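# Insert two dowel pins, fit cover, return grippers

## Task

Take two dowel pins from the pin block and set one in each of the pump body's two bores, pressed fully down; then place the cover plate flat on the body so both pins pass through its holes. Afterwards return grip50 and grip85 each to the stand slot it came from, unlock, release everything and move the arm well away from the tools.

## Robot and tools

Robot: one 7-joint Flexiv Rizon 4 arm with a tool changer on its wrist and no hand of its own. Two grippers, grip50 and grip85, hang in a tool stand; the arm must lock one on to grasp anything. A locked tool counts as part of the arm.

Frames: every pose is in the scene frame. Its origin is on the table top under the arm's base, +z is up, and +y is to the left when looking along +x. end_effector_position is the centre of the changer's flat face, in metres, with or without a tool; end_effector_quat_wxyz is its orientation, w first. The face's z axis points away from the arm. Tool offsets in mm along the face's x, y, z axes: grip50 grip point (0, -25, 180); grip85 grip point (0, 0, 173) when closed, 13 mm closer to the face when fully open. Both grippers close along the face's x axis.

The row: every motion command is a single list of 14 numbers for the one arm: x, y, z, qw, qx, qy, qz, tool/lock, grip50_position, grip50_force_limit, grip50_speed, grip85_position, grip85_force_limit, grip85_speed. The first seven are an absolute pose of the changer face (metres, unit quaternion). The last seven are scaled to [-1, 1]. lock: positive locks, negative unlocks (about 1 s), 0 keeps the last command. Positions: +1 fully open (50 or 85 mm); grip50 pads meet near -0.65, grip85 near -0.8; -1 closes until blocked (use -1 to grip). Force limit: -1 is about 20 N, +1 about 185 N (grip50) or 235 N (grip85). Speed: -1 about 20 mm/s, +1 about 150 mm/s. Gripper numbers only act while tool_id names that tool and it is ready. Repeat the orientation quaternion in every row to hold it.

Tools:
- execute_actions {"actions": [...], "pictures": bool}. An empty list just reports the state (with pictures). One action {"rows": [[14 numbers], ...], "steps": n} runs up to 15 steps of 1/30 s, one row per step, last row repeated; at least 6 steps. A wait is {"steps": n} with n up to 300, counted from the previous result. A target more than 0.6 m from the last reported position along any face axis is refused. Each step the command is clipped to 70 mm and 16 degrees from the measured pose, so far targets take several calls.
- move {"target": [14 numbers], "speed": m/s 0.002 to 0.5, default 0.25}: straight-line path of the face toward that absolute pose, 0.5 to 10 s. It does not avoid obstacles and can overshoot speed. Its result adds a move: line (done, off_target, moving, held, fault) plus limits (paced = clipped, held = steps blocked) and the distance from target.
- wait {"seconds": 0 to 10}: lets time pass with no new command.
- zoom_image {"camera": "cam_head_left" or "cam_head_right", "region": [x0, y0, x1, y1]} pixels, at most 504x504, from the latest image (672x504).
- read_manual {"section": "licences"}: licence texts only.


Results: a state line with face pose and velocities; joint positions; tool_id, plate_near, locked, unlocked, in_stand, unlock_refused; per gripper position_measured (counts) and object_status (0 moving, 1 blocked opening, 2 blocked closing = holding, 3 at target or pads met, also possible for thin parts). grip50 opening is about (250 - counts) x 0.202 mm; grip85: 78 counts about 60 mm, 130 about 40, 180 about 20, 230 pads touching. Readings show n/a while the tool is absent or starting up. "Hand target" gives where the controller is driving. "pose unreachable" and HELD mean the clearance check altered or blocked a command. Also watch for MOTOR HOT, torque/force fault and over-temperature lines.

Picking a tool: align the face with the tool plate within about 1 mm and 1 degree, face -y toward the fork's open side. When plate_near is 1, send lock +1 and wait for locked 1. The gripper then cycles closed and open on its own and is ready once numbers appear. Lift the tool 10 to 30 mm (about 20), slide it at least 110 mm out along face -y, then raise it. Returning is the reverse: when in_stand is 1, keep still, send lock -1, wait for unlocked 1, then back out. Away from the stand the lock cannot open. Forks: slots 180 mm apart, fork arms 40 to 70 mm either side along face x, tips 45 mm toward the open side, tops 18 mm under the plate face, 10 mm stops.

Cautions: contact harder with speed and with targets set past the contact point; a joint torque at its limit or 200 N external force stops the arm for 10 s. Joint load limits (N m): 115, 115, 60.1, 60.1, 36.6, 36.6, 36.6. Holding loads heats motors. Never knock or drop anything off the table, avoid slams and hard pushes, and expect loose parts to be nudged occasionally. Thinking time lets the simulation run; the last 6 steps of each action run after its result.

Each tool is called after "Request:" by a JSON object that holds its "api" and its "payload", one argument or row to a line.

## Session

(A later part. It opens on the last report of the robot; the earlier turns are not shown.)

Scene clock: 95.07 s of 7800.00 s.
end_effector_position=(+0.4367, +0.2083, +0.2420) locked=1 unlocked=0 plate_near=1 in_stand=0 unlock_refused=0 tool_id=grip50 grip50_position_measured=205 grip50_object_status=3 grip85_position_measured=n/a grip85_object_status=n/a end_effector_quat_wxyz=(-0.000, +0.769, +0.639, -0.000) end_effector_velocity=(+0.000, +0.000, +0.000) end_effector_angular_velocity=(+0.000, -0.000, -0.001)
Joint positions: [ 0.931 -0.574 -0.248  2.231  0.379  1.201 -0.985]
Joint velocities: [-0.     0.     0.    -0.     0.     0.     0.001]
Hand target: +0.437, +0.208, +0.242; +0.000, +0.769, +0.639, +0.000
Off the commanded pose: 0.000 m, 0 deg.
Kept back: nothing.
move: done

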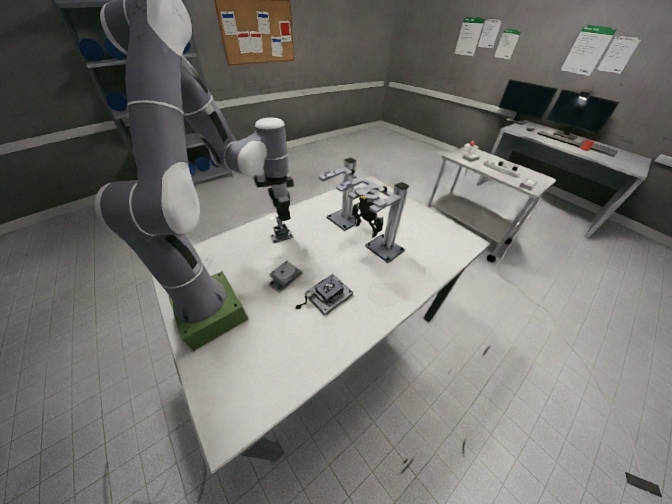

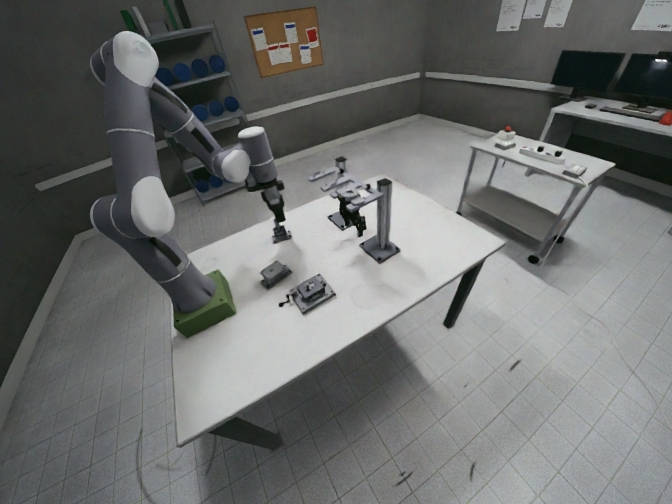

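Request:
{"api": "move", "payload": {
  "target": [0.4397,0.2077,0.242,0,0.7694,0.6388,0,0,-0.35,-0.6,0,1,0,0],
  "speed": 0.004
}}

Request:
{"api": "move", "payload": {
  "target": [0.4337,0.2089,0.242,0,0.7694,0.6388,0,0,-0.35,-0.6,0,1,0,0],
  "speed": 0.004
}}

Request:
{"api": "move", "payload": {
  "target": [0.4367,0.2083,0.237,0,0.7694,0.6388,0,0,-0.35,-0.6,0,1,0,0],
  "speed": 0.004
}}

Scene clock: 96.37 s of 7800.00 s.
end_effector_position=(+0.4385, +0.2080, +0.2415) locked=1 unlocked=0 plate_near=1 in_stand=0 unlock_refused=0 tool_id=grip50 grip50_position_measured=205 grip50_object_status=3 grip85_position_measured=n/a grip85_object_status=n/a end_effector_quat_wxyz=(-0.001, +0.769, +0.639, -0.001) end_effector_velocity=(+0.000, -0.000, +0.000) end_effector_angular_velocity=(-0.000, -0.000, +0.001)
Joint positions: [ 0.926 -0.577 -0.248  2.225  0.379  1.196 -0.989]
Joint velocities: [ 0.    -0.    -0.     0.     0.     0.    -0.001]
Hand target: +0.440, +0.208, +0.242; +0.000, +0.769, +0.639, +0.000
Off the commanded pose: 0.001 m, 0 deg.
Kept back: nothing.
move: done

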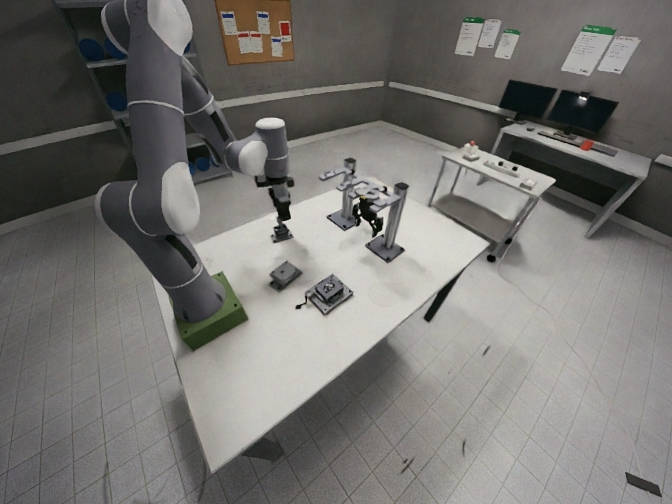

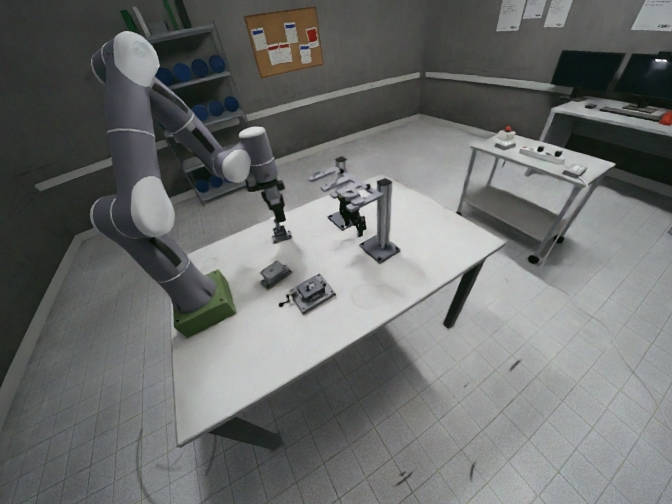

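Scene clock: 97.80 s of 7800.00 s.
end_effector_position=(+0.4338, +0.2088, +0.2420) locked=1 unlocked=0 plate_near=1 in_stand=0 unlock_refused=0 tool_id=grip50 grip50_position_measured=205 grip50_object_status=3 grip85_position_measured=n/a grip85_object_status=n/a end_effector_quat_wxyz=(+0.000, +0.769, +0.639, -0.000) end_effector_velocity=(-0.000, +0.000, -0.000) end_effector_angular_velocity=(-0.000, +0.000, -0.001)
Joint positions: [ 0.936 -0.572 -0.248  2.237  0.381  1.206 -0.982]
Joint velocities: [-0.    -0.     0.     0.     0.     0.     0.001]
Hand target: +0.434, +0.209, +0.242; -0.000, +0.769, +0.639, -0.000
Off the commanded pose: 0.000 m, 0 deg.
Kept back: nothing.
move: done

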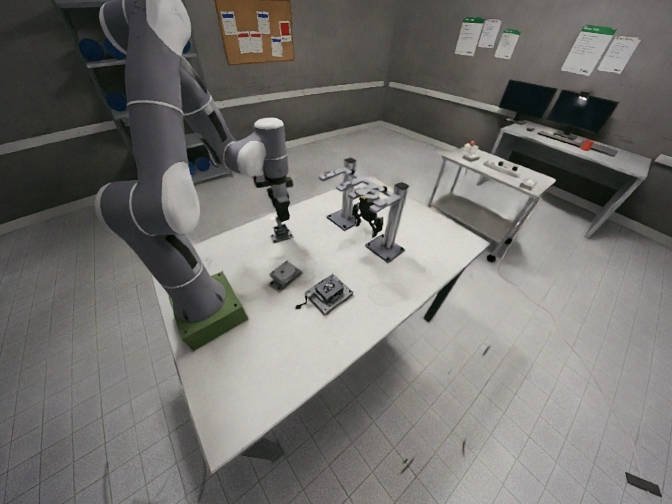

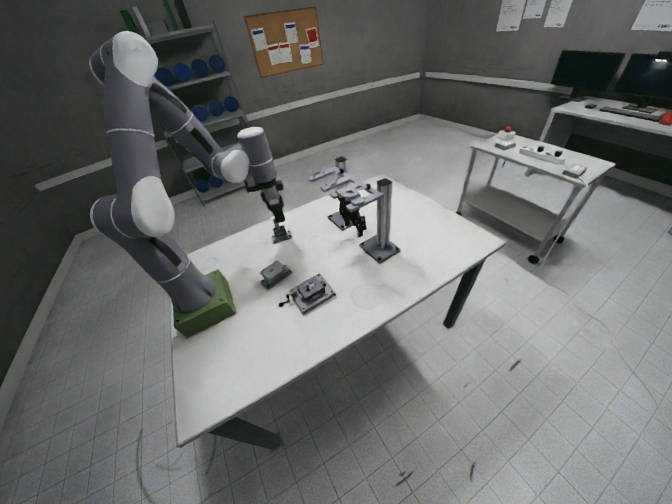

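Scene clock: 99.47 s of 7800.00 s.
end_effector_position=(+0.4370, +0.2086, +0.2379) locked=1 unlocked=0 plate_near=1 in_stand=0 unlock_refused=0 tool_id=grip50 grip50_position_measured=205 grip50_object_status=3 grip85_position_measured=n/a grip85_object_status=n/a end_effector_quat_wxyz=(-0.000, +0.769, +0.639, +0.001) end_effector_velocity=(+0.000, -0.000, -0.000) end_effector_angular_velocity=(-0.000, -0.000, -0.000)
Joint positions: [ 0.923 -0.587 -0.239  2.226  0.384  1.212 -0.989]
Joint velocities: [-0. -0. -0. -0.  0.  0. -0.]
Hand target: +0.437, +0.208, +0.237; +0.000, +0.769, +0.639, +0.000
Off the commanded pose: 0.001 m, 0 deg.
Kept back: nothing.
move: done

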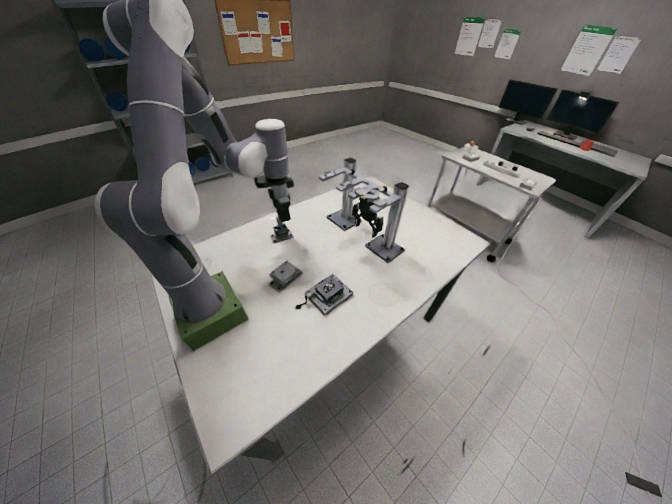

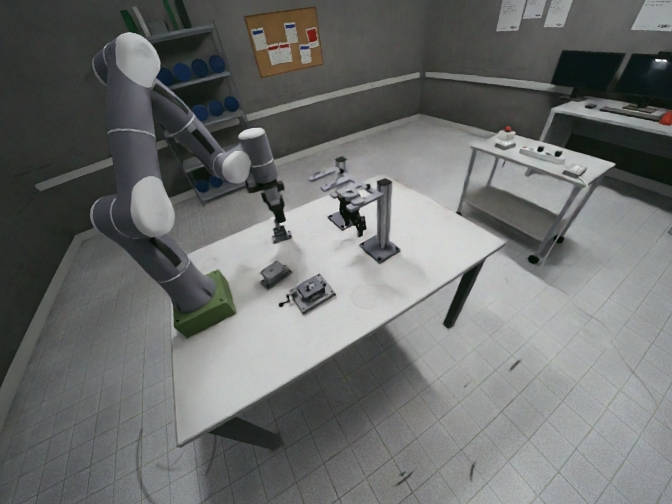

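Floor at .238. Find the other wall.

Request:
{"api": "move", "payload": {
  "target": [0.4305,0.2095,0.2395,0,0.7694,0.6388,0,0,-0.35,-0.6,0,1,0,0],
  "speed": 0.004
}}

Scene clock: 101.60 s of 7800.00 s.
end_effector_position=(+0.4324, +0.2092, +0.2403) locked=1 unlocked=0 plate_near=1 in_stand=0 unlock_refused=0 tool_id=grip50 grip50_position_measured=205 grip50_object_status=3 grip85_position_measured=n/a grip85_object_status=n/a end_effector_quat_wxyz=(+0.001, +0.770, +0.638, +0.002) end_effector_velocity=(-0.000, +0.000, -0.000) end_effector_angular_velocity=(-0.000, -0.000, +0.001)
Joint positions: [ 0.936 -0.576 -0.243  2.241  0.383  1.219 -0.978]
Joint velocities: [ 0. -0.  0.  0. -0.  0. -0.]
Hand target: +0.430, +0.209, +0.239; +0.000, +0.769, +0.639, -0.000
Off the commanded pose: 0.002 m, 0 deg.
Kept back: nothing.
move: done

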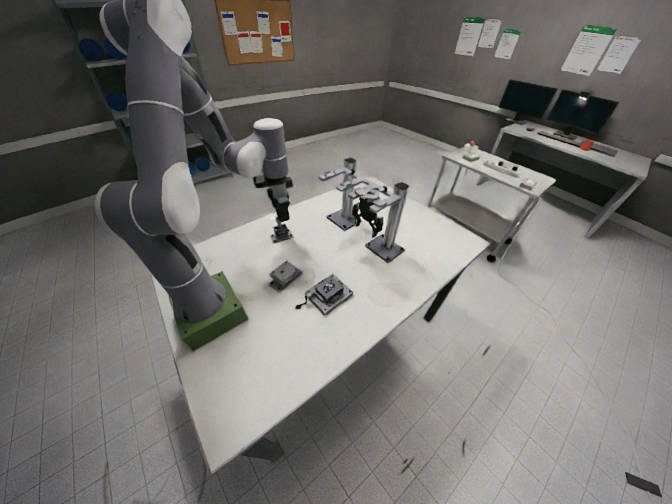

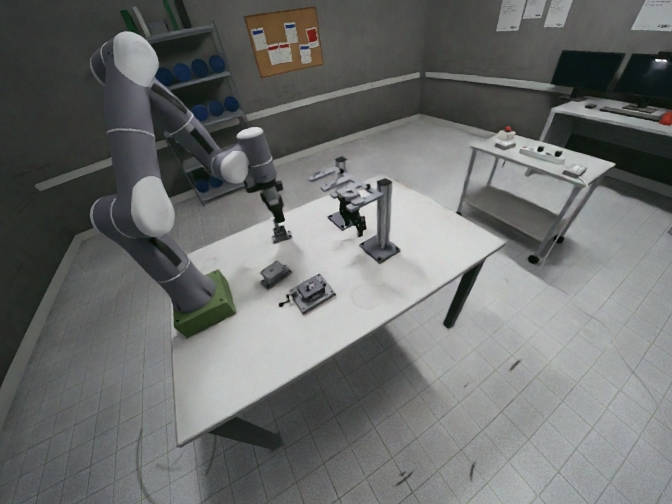

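Centre ≈.4356.

Request:
{"api": "move", "payload": {
  "target": [0.4356,0.2085,0.2395,0,0.7694,0.6388,0,0,-0.35,-0.6,0,1,0,0],
  "speed": 0.004
}}

Request:
{"api": "move", "payload": {
  "target": [0.4356,0.2085,0.2395,0,0.7694,0.6388,0,0,-1,-0.6,-1,1,0,0],
  "speed": 0.004
}}

Scene clock: 102.90 s of 7800.00 s.
end_effector_position=(+0.4357, +0.2085, +0.2396) locked=1 unlocked=0 plate_near=1 in_stand=0 unlock_refused=0 tool_id=grip50 grip50_position_measured=205 grip50_object_status=3 grip85_position_measured=n/a grip85_object_status=n/a end_effector_quat_wxyz=(+0.000, +0.770, +0.639, +0.000) end_effector_velocity=(+0.000, -0.000, -0.000) end_effector_angular_velocity=(-0.000, -0.000, +0.000)
Joint positions: [ 0.928 -0.58  -0.242  2.231  0.381  1.21  -0.984]
Joint velocities: [-0.    -0.    -0.    -0.    -0.001  0.    -0.   ]
Hand target: +0.436, +0.209, +0.240; +0.000, +0.769, +0.639, +0.000
Off the commanded pose: 0.000 m, 0 deg.
Kept back: nothing.
move: done

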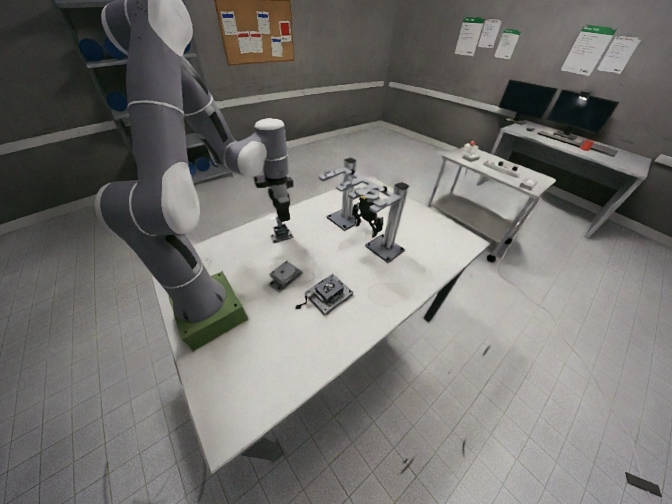

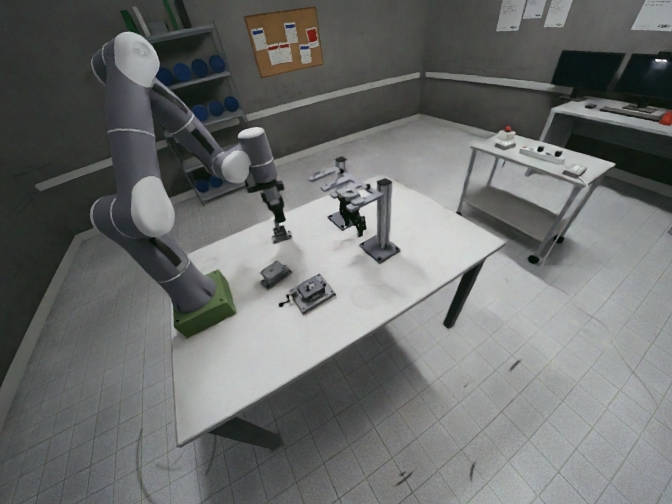

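Scene clock: 103.60 s of 7800.00 s.
end_effector_position=(+0.4356, +0.2078, +0.2395) locked=1 unlocked=0 plate_near=1 in_stand=0 unlock_refused=0 tool_id=grip50 grip50_position_measured=235 grip50_object_status=2 grip85_position_measured=n/a grip85_object_status=n/a end_effector_quat_wxyz=(+0.000, +0.770, +0.638, -0.000) end_effector_velocity=(-0.000, -0.000, -0.000) end_effector_angular_velocity=(-0.001, +0.000, +0.001)
Joint positions: [ 0.928 -0.581 -0.243  2.232  0.381  1.209 -0.984]
Joint velocities: [-0.    -0.     0.     0.    -0.    -0.    -0.001]
Hand target: +0.436, +0.209, +0.240; +0.000, +0.769, +0.639, -0.000
Off the commanded pose: 0.001 m, 0 deg.
Kept back: nothing.
move: done

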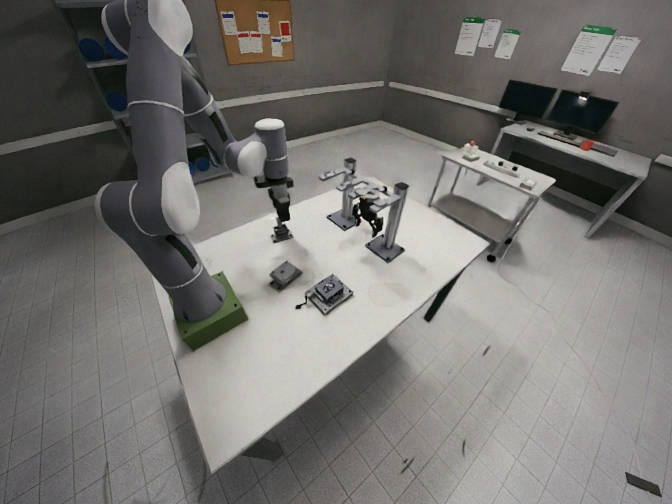

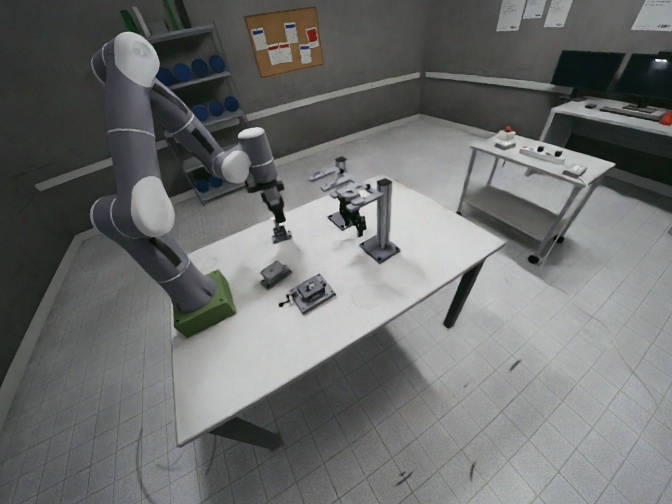

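Request:
{"api": "move", "payload": {
  "target": [0.4354,0.2075,0.29,0,0.7694,0.6388,0,0,-1,-0.6,-1,1,0,0],
  "speed": 0.03
}}

Request:
{"api": "move", "payload": {
  "target": [0.4363,-0.1852,0.29,0,0.7694,0.6388,0,0,-1,-0.6,-1,1,0,0],
  "speed": 0.15
}}

Request:
{"api": "move", "payload": {
  "target": [0.4363,-0.1852,0.274,0,0.7694,0.6388,0,0,-1,-0.6,-1,1,0,0],
  "speed": 0.01
}}

Request:
{"api": "zoom_image", "payload": {
  "camera": "cam_head_left",
  "region": [310,262,350,302]
}}

Request:
{"api": "zoom_image", "payload": {
  "camera": "cam_head_right",
  "region": [290,262,330,302]
}}

Scene clock: 106.07 s of 7800.00 s.
end_effector_position=(+0.4355, +0.2075, +0.2901) locked=1 unlocked=0 plate_near=1 in_stand=0 unlock_refused=0 tool_id=grip50 grip50_position_measured=235 grip50_object_status=2 grip85_position_measured=n/a grip85_object_status=n/a end_effector_quat_wxyz=(-0.000, +0.769, +0.639, +0.000) end_effector_velocity=(+0.000, -0.000, +0.000) end_effector_angular_velocity=(-0.000, -0.000, -0.000)
Joint positions: [ 0.984 -0.429 -0.322  2.276  0.296  1.103 -0.926]
Joint velocities: [ 0.    -0.    -0.    -0.    -0.001 -0.     0.001]
Hand target: +0.435, +0.207, +0.290; -0.000, +0.769, +0.639, +0.000
Off the commanded pose: 0.000 m, 0 deg.
Kept back: nothing.
move: done

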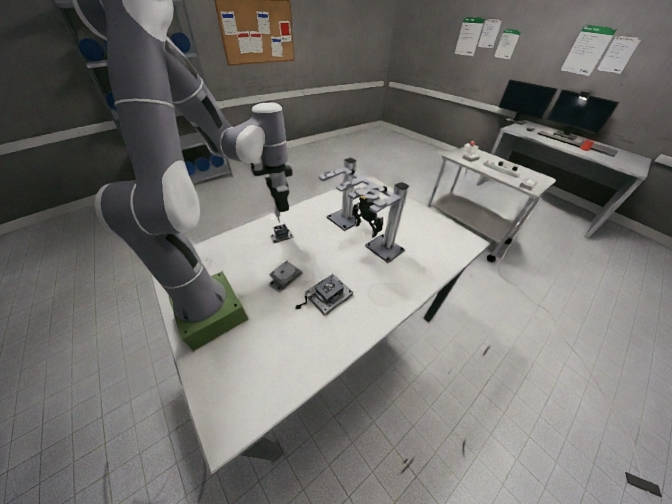

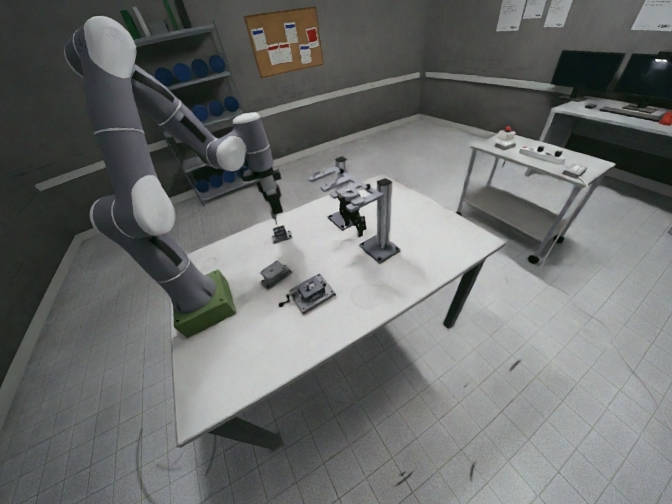

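Scene clock: 109.00 s of 7800.00 s.
end_effector_position=(+0.4368, -0.1852, +0.2899) locked=1 unlocked=0 plate_near=1 in_stand=0 unlock_refused=0 tool_id=grip50 grip50_position_measured=235 grip50_object_status=2 grip85_position_measured=n/a grip85_object_status=n/a end_effector_quat_wxyz=(+0.002, +0.769, +0.639, +0.000) end_effector_velocity=(-0.000, -0.000, -0.000) end_effector_angular_velocity=(-0.000, +0.000, +0.001)
Joint positions: [ 0.226 -0.434 -0.407  2.286  0.378  1.095 -1.836]
Joint velocities: [ 0.    -0.    -0.     0.    -0.    -0.    -0.001]
Hand target: +0.437, -0.185, +0.290; +0.001, +0.769, +0.639, +0.000
Off the commanded pose: 0.000 m, 0 deg.
Kept back: nothing.
move: done

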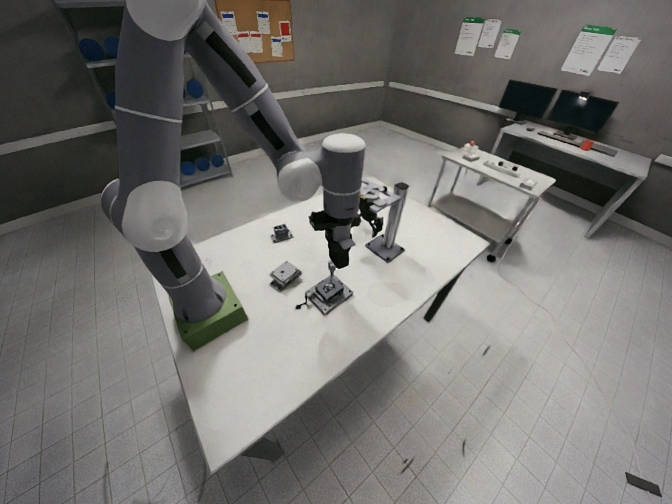

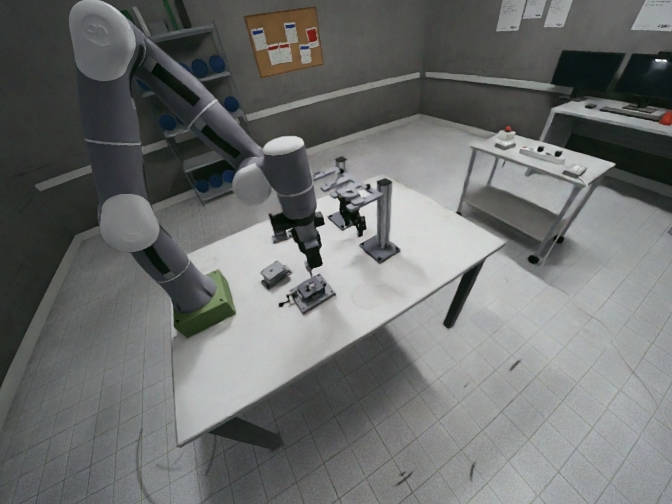

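Scene clock: 110.80 s of 7800.00 s.
end_effector_position=(+0.4363, -0.1852, +0.2740) locked=1 unlocked=0 plate_near=1 in_stand=0 unlock_refused=0 tool_id=grip50 grip50_position_measured=235 grip50_object_status=2 grip85_position_measured=n/a grip85_object_status=n/a end_effector_quat_wxyz=(-0.000, +0.769, +0.639, -0.000) end_effector_velocity=(+0.000, +0.000, +0.000) end_effector_angular_velocity=(+0.000, +0.000, +0.001)
Joint positions: [ 0.202 -0.481 -0.375  2.271  0.413  1.123 -1.86 ]
Joint velocities: [-0.  0.  0.  0. -0. -0. -0.]
Hand target: +0.436, -0.185, +0.274; +0.000, +0.769, +0.639, -0.000
Off the commanded pose: 0.000 m, 0 deg.
Kept back: nothing.
move: done

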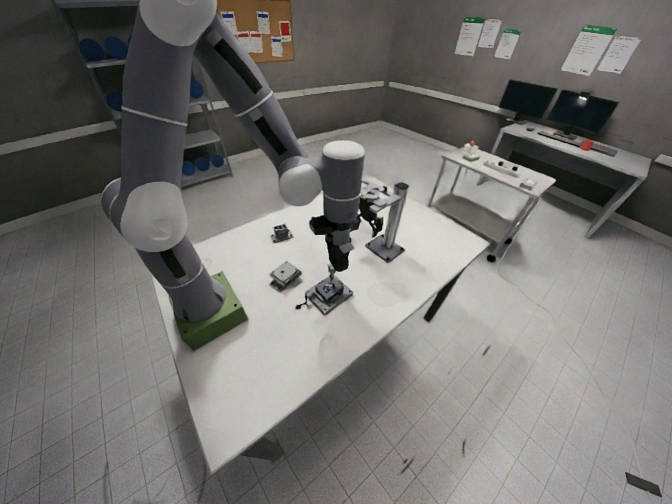

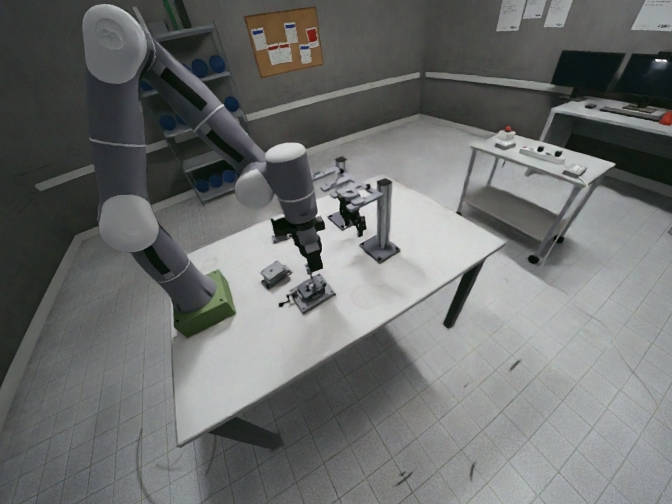

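Region (310, 262, 350, 302) of cam_head_left's 672x504 image, scaled by 12.600, with more detail than that image has.

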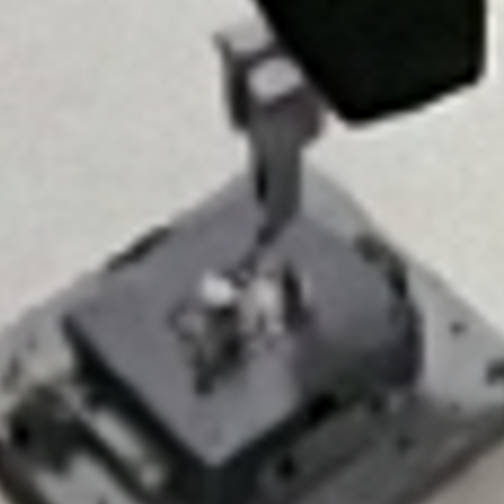

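Region (290, 262, 330, 302) of cam_head_right's 672x504 image, scaled by 12.600, with more detail than that image has.

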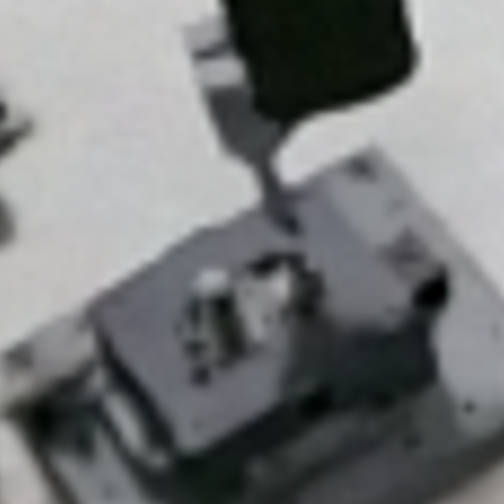

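Request:
{"api": "move", "payload": {
  "target": [0.4353,-0.1845,0.264,0,0.7694,0.6388,0,0,-1,-0.6,-1,1,0,0],
  "speed": 0.01
}}

Scene clock: 112.97 s of 7800.00 s.
end_effector_position=(+0.4353, -0.1845, +0.2640) locked=1 unlocked=0 plate_near=1 in_stand=0 unlock_refused=0 tool_id=grip50 grip50_position_measured=235 grip50_object_status=2 grip85_position_measured=n/a grip85_object_status=n/a end_effector_quat_wxyz=(-0.000, +0.769, +0.639, -0.000) end_effector_velocity=(+0.000, -0.000, +0.000) end_effector_angular_velocity=(-0.000, -0.000, +0.001)
Joint positions: [ 0.188 -0.51  -0.354  2.265  0.434  1.145 -1.874]
Joint velocities: [-0.     0.    -0.    -0.    -0.     0.    -0.001]
Hand target: +0.435, -0.184, +0.264; +0.000, +0.769, +0.639, -0.000
Off the commanded pose: 0.000 m, 0 deg.
Kept back: nothing.
move: done

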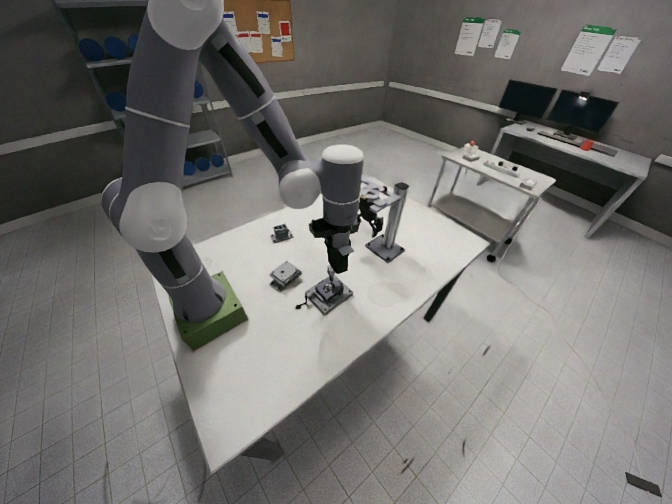

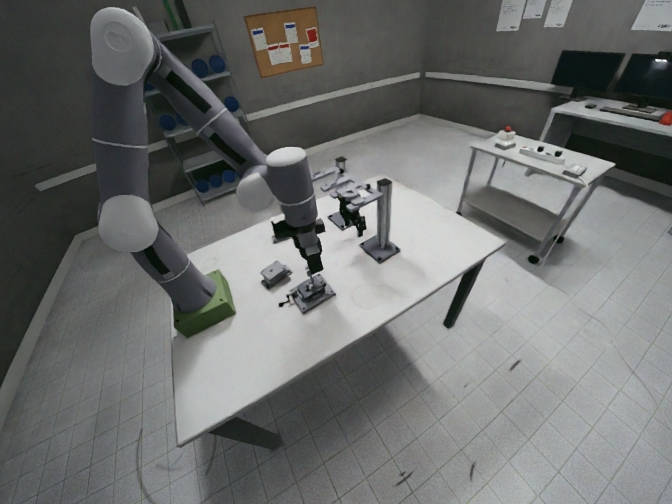

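Reached freely. Continue.

Request:
{"api": "move", "payload": {
  "target": [0.4353,-0.1845,0.2605,0,0.7694,0.6388,0,0,-1,-0.6,-1,1,0,0],
  "speed": 0.005
}}

Request:
{"api": "zoom_image", "payload": {
  "camera": "cam_head_left",
  "region": [305,260,355,310]
}}

Request:
{"api": "zoom_image", "payload": {
  "camera": "cam_head_right",
  "region": [290,260,340,310]
}}

Scene clock: 114.13 s of 7800.00 s.
end_effector_position=(+0.4353, -0.1845, +0.2605) locked=1 unlocked=0 plate_near=1 in_stand=0 unlock_refused=0 tool_id=grip50 grip50_position_measured=235 grip50_object_status=2 grip85_position_measured=n/a grip85_object_status=n/a end_effector_quat_wxyz=(-0.000, +0.769, +0.639, -0.000) end_effector_velocity=(-0.000, -0.000, +0.000) end_effector_angular_velocity=(+0.000, -0.000, -0.001)
Joint positions: [ 0.182 -0.52  -0.346  2.261  0.44   1.153 -1.878]
Joint velocities: [-0.     0.    -0.    -0.     0.001 -0.    -0.   ]
Hand target: +0.435, -0.184, +0.261; +0.000, +0.769, +0.639, -0.000
Off the commanded pose: 0.000 m, 0 deg.
Kept back: nothing.
move: done

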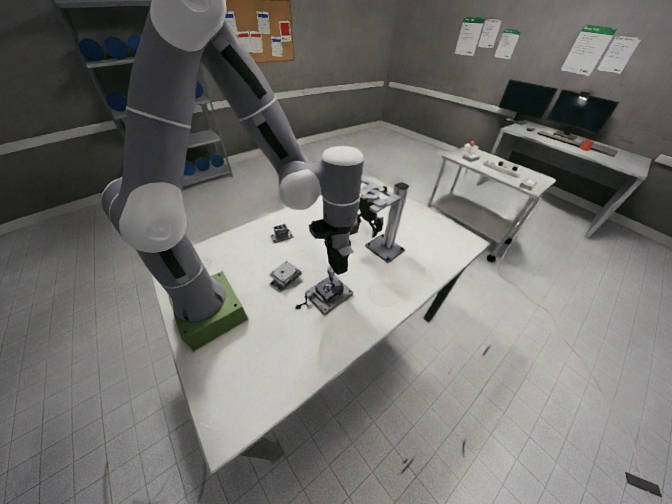

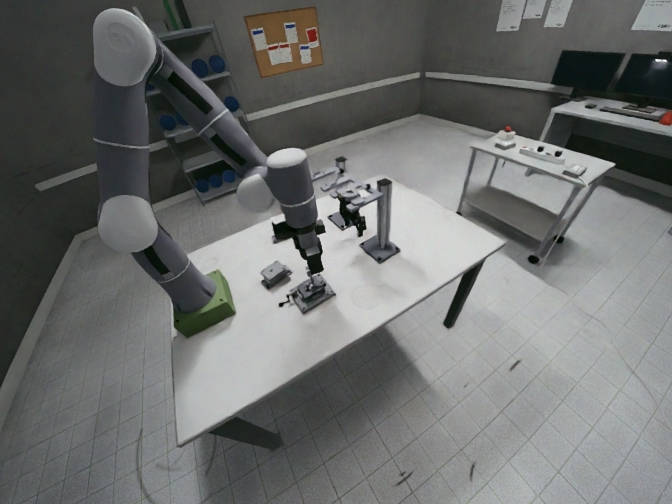

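Region (305, 260, 355, 310) of cam_head_left's 672x504 image, scaled by 10.080, with more detail than that image has.

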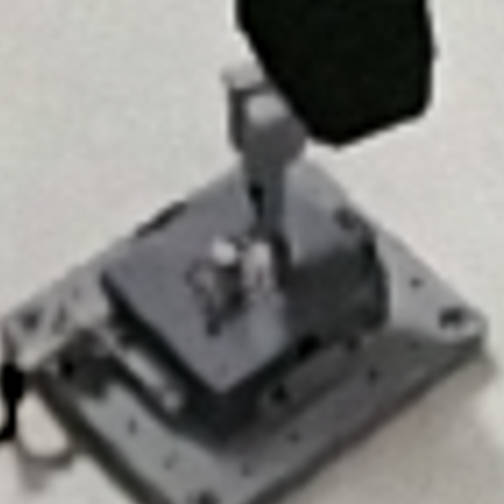

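Region (290, 260, 340, 310) of cam_head_right's 672x504 image, scaled by 10.080, with more detail than that image has.

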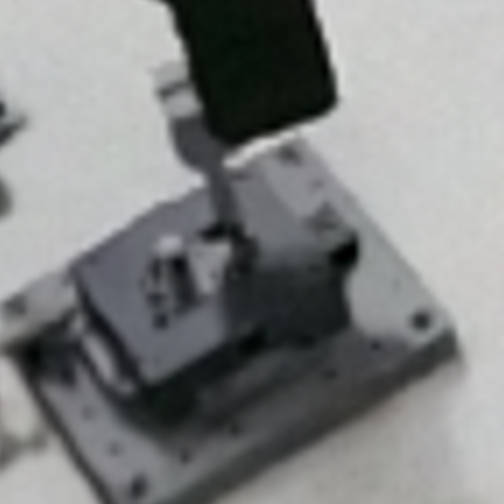

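Request:
{"api": "move", "payload": {
  "target": [0.4353,-0.1845,0.2605,0,0.7694,0.6388,0,0,-0.35,-0.6,-1,1,0,0]
}}

Request:
{"api": "move", "payload": {
  "target": [0.4353,-0.1845,0.30,0,0.7694,0.6388,0,0,-0.35,-0.6,-1,1,0,0],
  "speed": 0.05
}}

Request:
{"api": "zoom_image", "payload": {
  "camera": "cam_head_left",
  "region": [305,260,355,310]
}}

Request:
{"api": "zoom_image", "payload": {
  "camera": "cam_head_right",
  "region": [290,260,340,310]
}}

Scene clock: 115.13 s of 7800.00 s.
end_effector_position=(+0.4353, -0.1845, +0.2605) locked=1 unlocked=0 plate_near=1 in_stand=0 unlock_refused=0 tool_id=grip50 grip50_position_measured=205 grip50_object_status=3 grip85_position_measured=n/a grip85_object_status=n/a end_effector_quat_wxyz=(-0.000, +0.769, +0.639, -0.000) end_effector_velocity=(-0.000, -0.000, +0.000) end_effector_angular_velocity=(-0.000, +0.000, +0.000)
Joint positions: [ 0.182 -0.52  -0.346  2.261  0.44   1.153 -1.878]
Joint velocities: [ 0. -0. -0.  0. -0.  0. -0.]
Hand target: +0.435, -0.185, +0.261; -0.000, +0.769, +0.639, -0.000
Off the commanded pose: 0.000 m, 0 deg.
Kept back: nothing.
move: done

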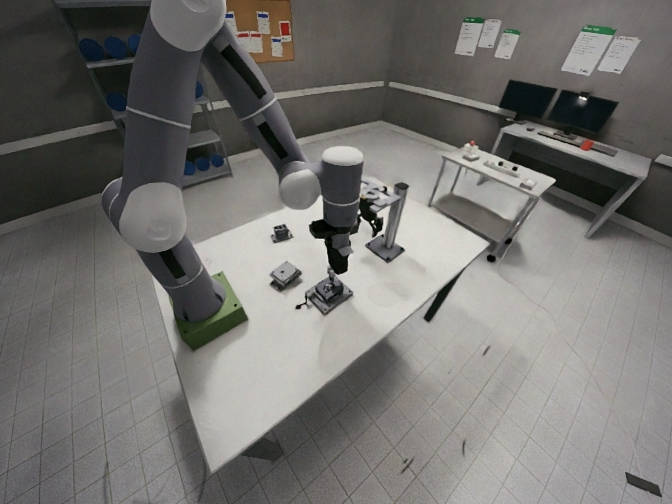

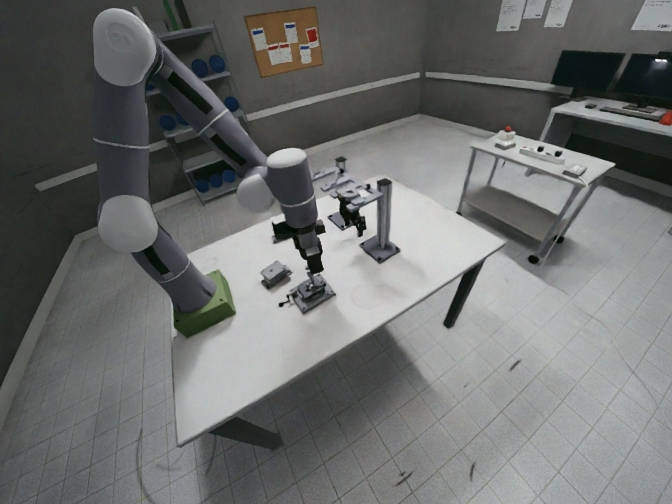

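Scene clock: 116.20 s of 7800.00 s.
end_effector_position=(+0.4354, -0.1845, +0.3001) locked=1 unlocked=0 plate_near=1 in_stand=0 unlock_refused=0 tool_id=grip50 grip50_position_measured=205 grip50_object_status=3 grip85_position_measured=n/a grip85_object_status=n/a end_effector_quat_wxyz=(+0.000, +0.769, +0.639, +0.000) end_effector_velocity=(-0.000, -0.000, -0.000) end_effector_angular_velocity=(+0.000, +0.000, -0.000)
Joint positions: [ 0.236 -0.398 -0.42   2.299  0.348  1.074 -1.814]
Joint velocities: [-0. -0.  0. -0.  0. -0. -0.]
Hand target: +0.435, -0.185, +0.300; -0.000, +0.769, +0.639, +0.000
Off the commanded pose: 0.000 m, 0 deg.
Kept back: nothing.
move: done

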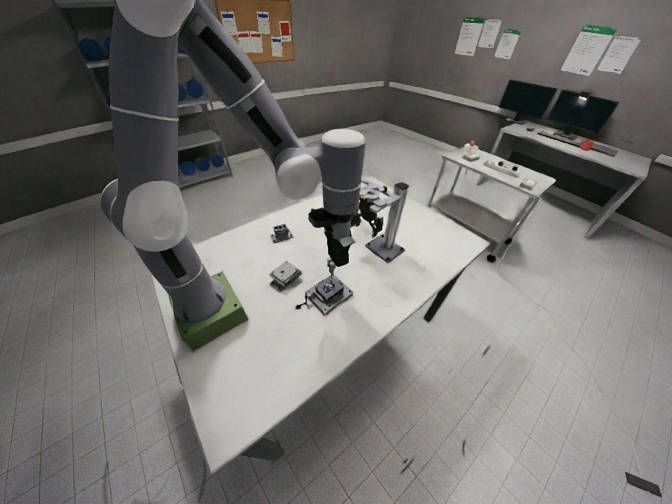

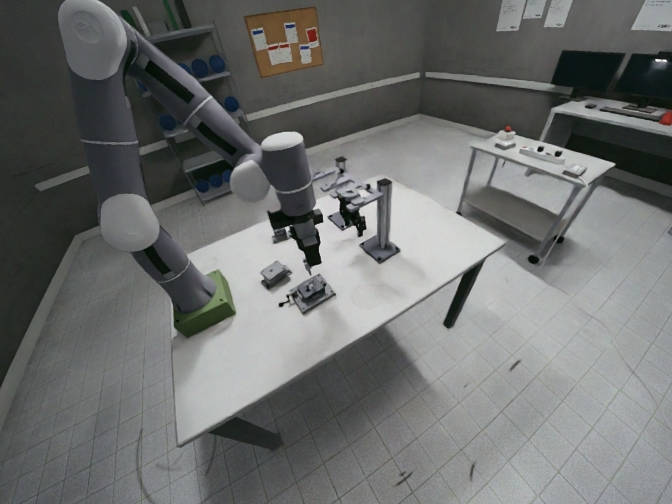

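Region (305, 260, 355, 310) of cam_head_left's 672x504 image, scaled by 10.080, with more detail than that image has.

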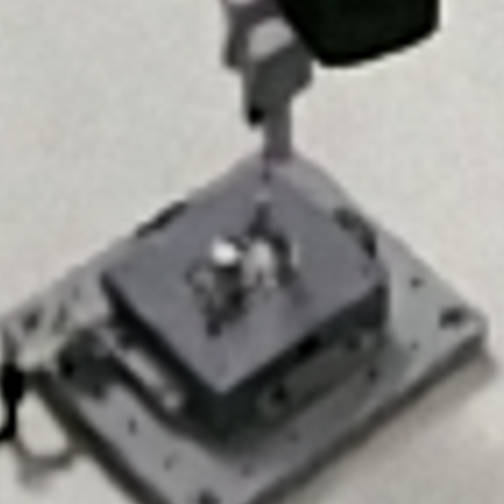

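Region (290, 260, 340, 310) of cam_head_right's 672x504 image, scaled by 10.080, with more detail than that image has.

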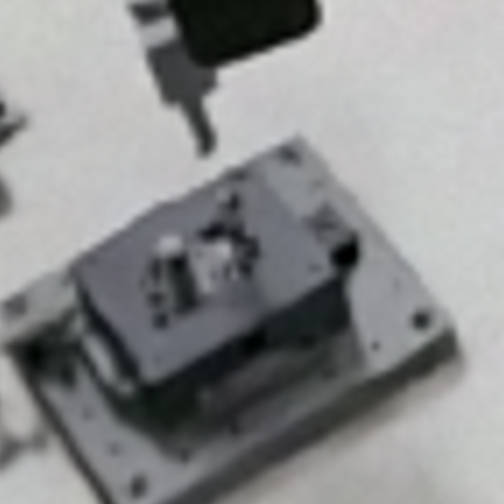

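Request:
{"api": "move", "payload": {
  "target": [0.4353,-0.1845,0.275,0,0.7694,0.6388,0,0,-1,-0.6,1,1,0,0],
  "speed": 0.03
}}

Request:
{"api": "move", "payload": {
  "target": [0.4353,-0.1845,0.271,0,0.7694,0.6388,0,0,-1,-0.6,1,1,0,0],
  "speed": 0.005
}}

Scene clock: 117.50 s of 7800.00 s.
end_effector_position=(+0.4352, -0.1844, +0.2749) locked=1 unlocked=0 plate_near=1 in_stand=0 unlock_refused=0 tool_id=grip50 grip50_position_measured=253 grip50_object_status=3 grip85_position_measured=n/a grip85_object_status=n/a end_effector_quat_wxyz=(-0.000, +0.769, +0.639, -0.000) end_effector_velocity=(-0.000, -0.000, +0.000) end_effector_angular_velocity=(+0.000, -0.000, -0.000)
Joint positions: [ 0.202 -0.476 -0.373  2.276  0.408  1.124 -1.855]
Joint velocities: [-0.     0.    -0.    -0.     0.001 -0.    -0.001]
Hand target: +0.435, -0.184, +0.275; +0.000, +0.769, +0.639, -0.000
Off the commanded pose: 0.000 m, 0 deg.
Kept back: nothing.
move: done

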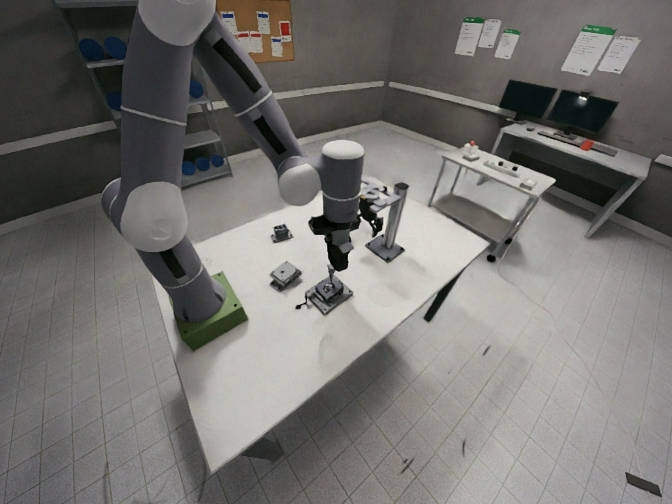

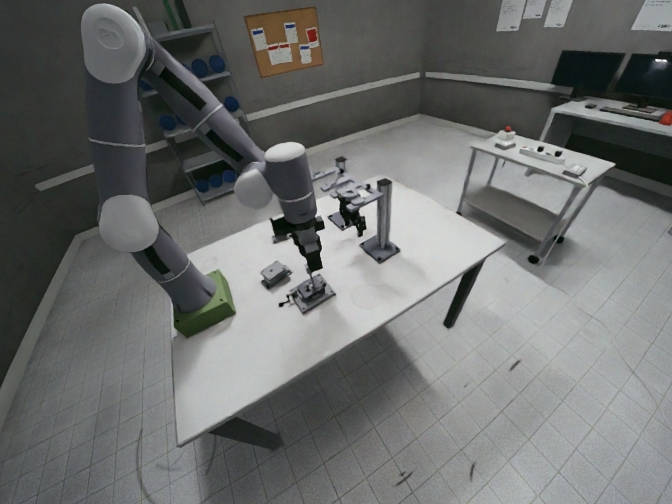

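Scene clock: 118.50 s of 7800.00 s.
end_effector_position=(+0.4353, -0.1845, +0.2710) locked=1 unlocked=0 plate_near=1 in_stand=0 unlock_refused=0 tool_id=grip50 grip50_position_measured=253 grip50_object_status=3 grip85_position_measured=n/a grip85_object_status=n/a end_effector_quat_wxyz=(-0.000, +0.769, +0.639, -0.000) end_effector_velocity=(+0.000, +0.000, +0.000) end_effector_angular_velocity=(+0.000, -0.000, -0.000)
Joint positions: [ 0.195 -0.488 -0.364  2.272  0.416  1.133 -1.861]
Joint velocities: [-0.     0.     0.001 -0.     0.     0.     0.   ]
Hand target: +0.435, -0.184, +0.271; +0.000, +0.769, +0.639, -0.000
Off the commanded pose: 0.000 m, 0 deg.
Kept back: nothing.
move: done

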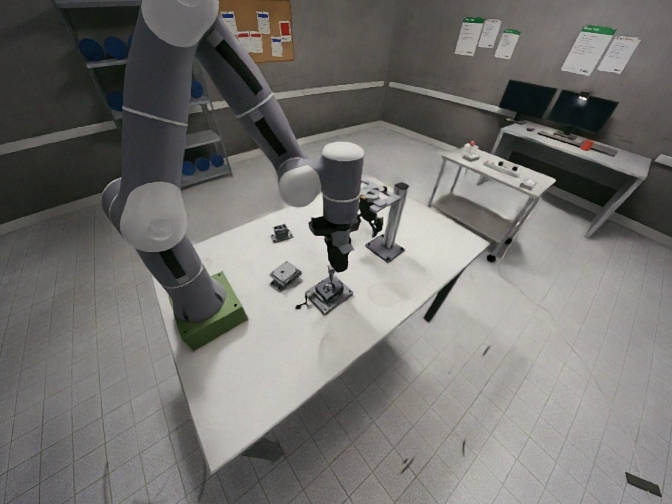

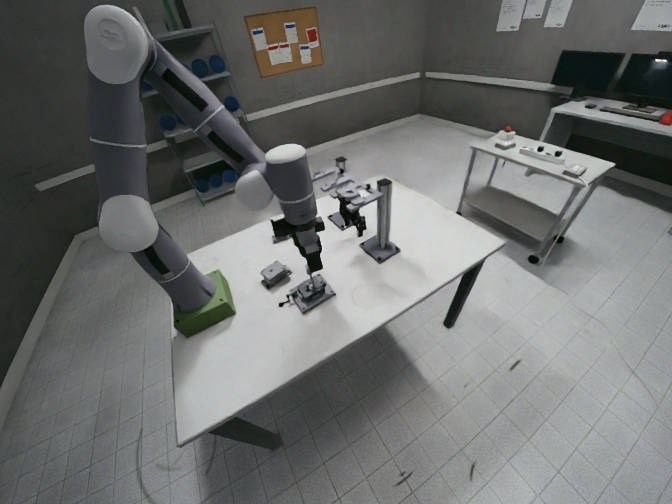

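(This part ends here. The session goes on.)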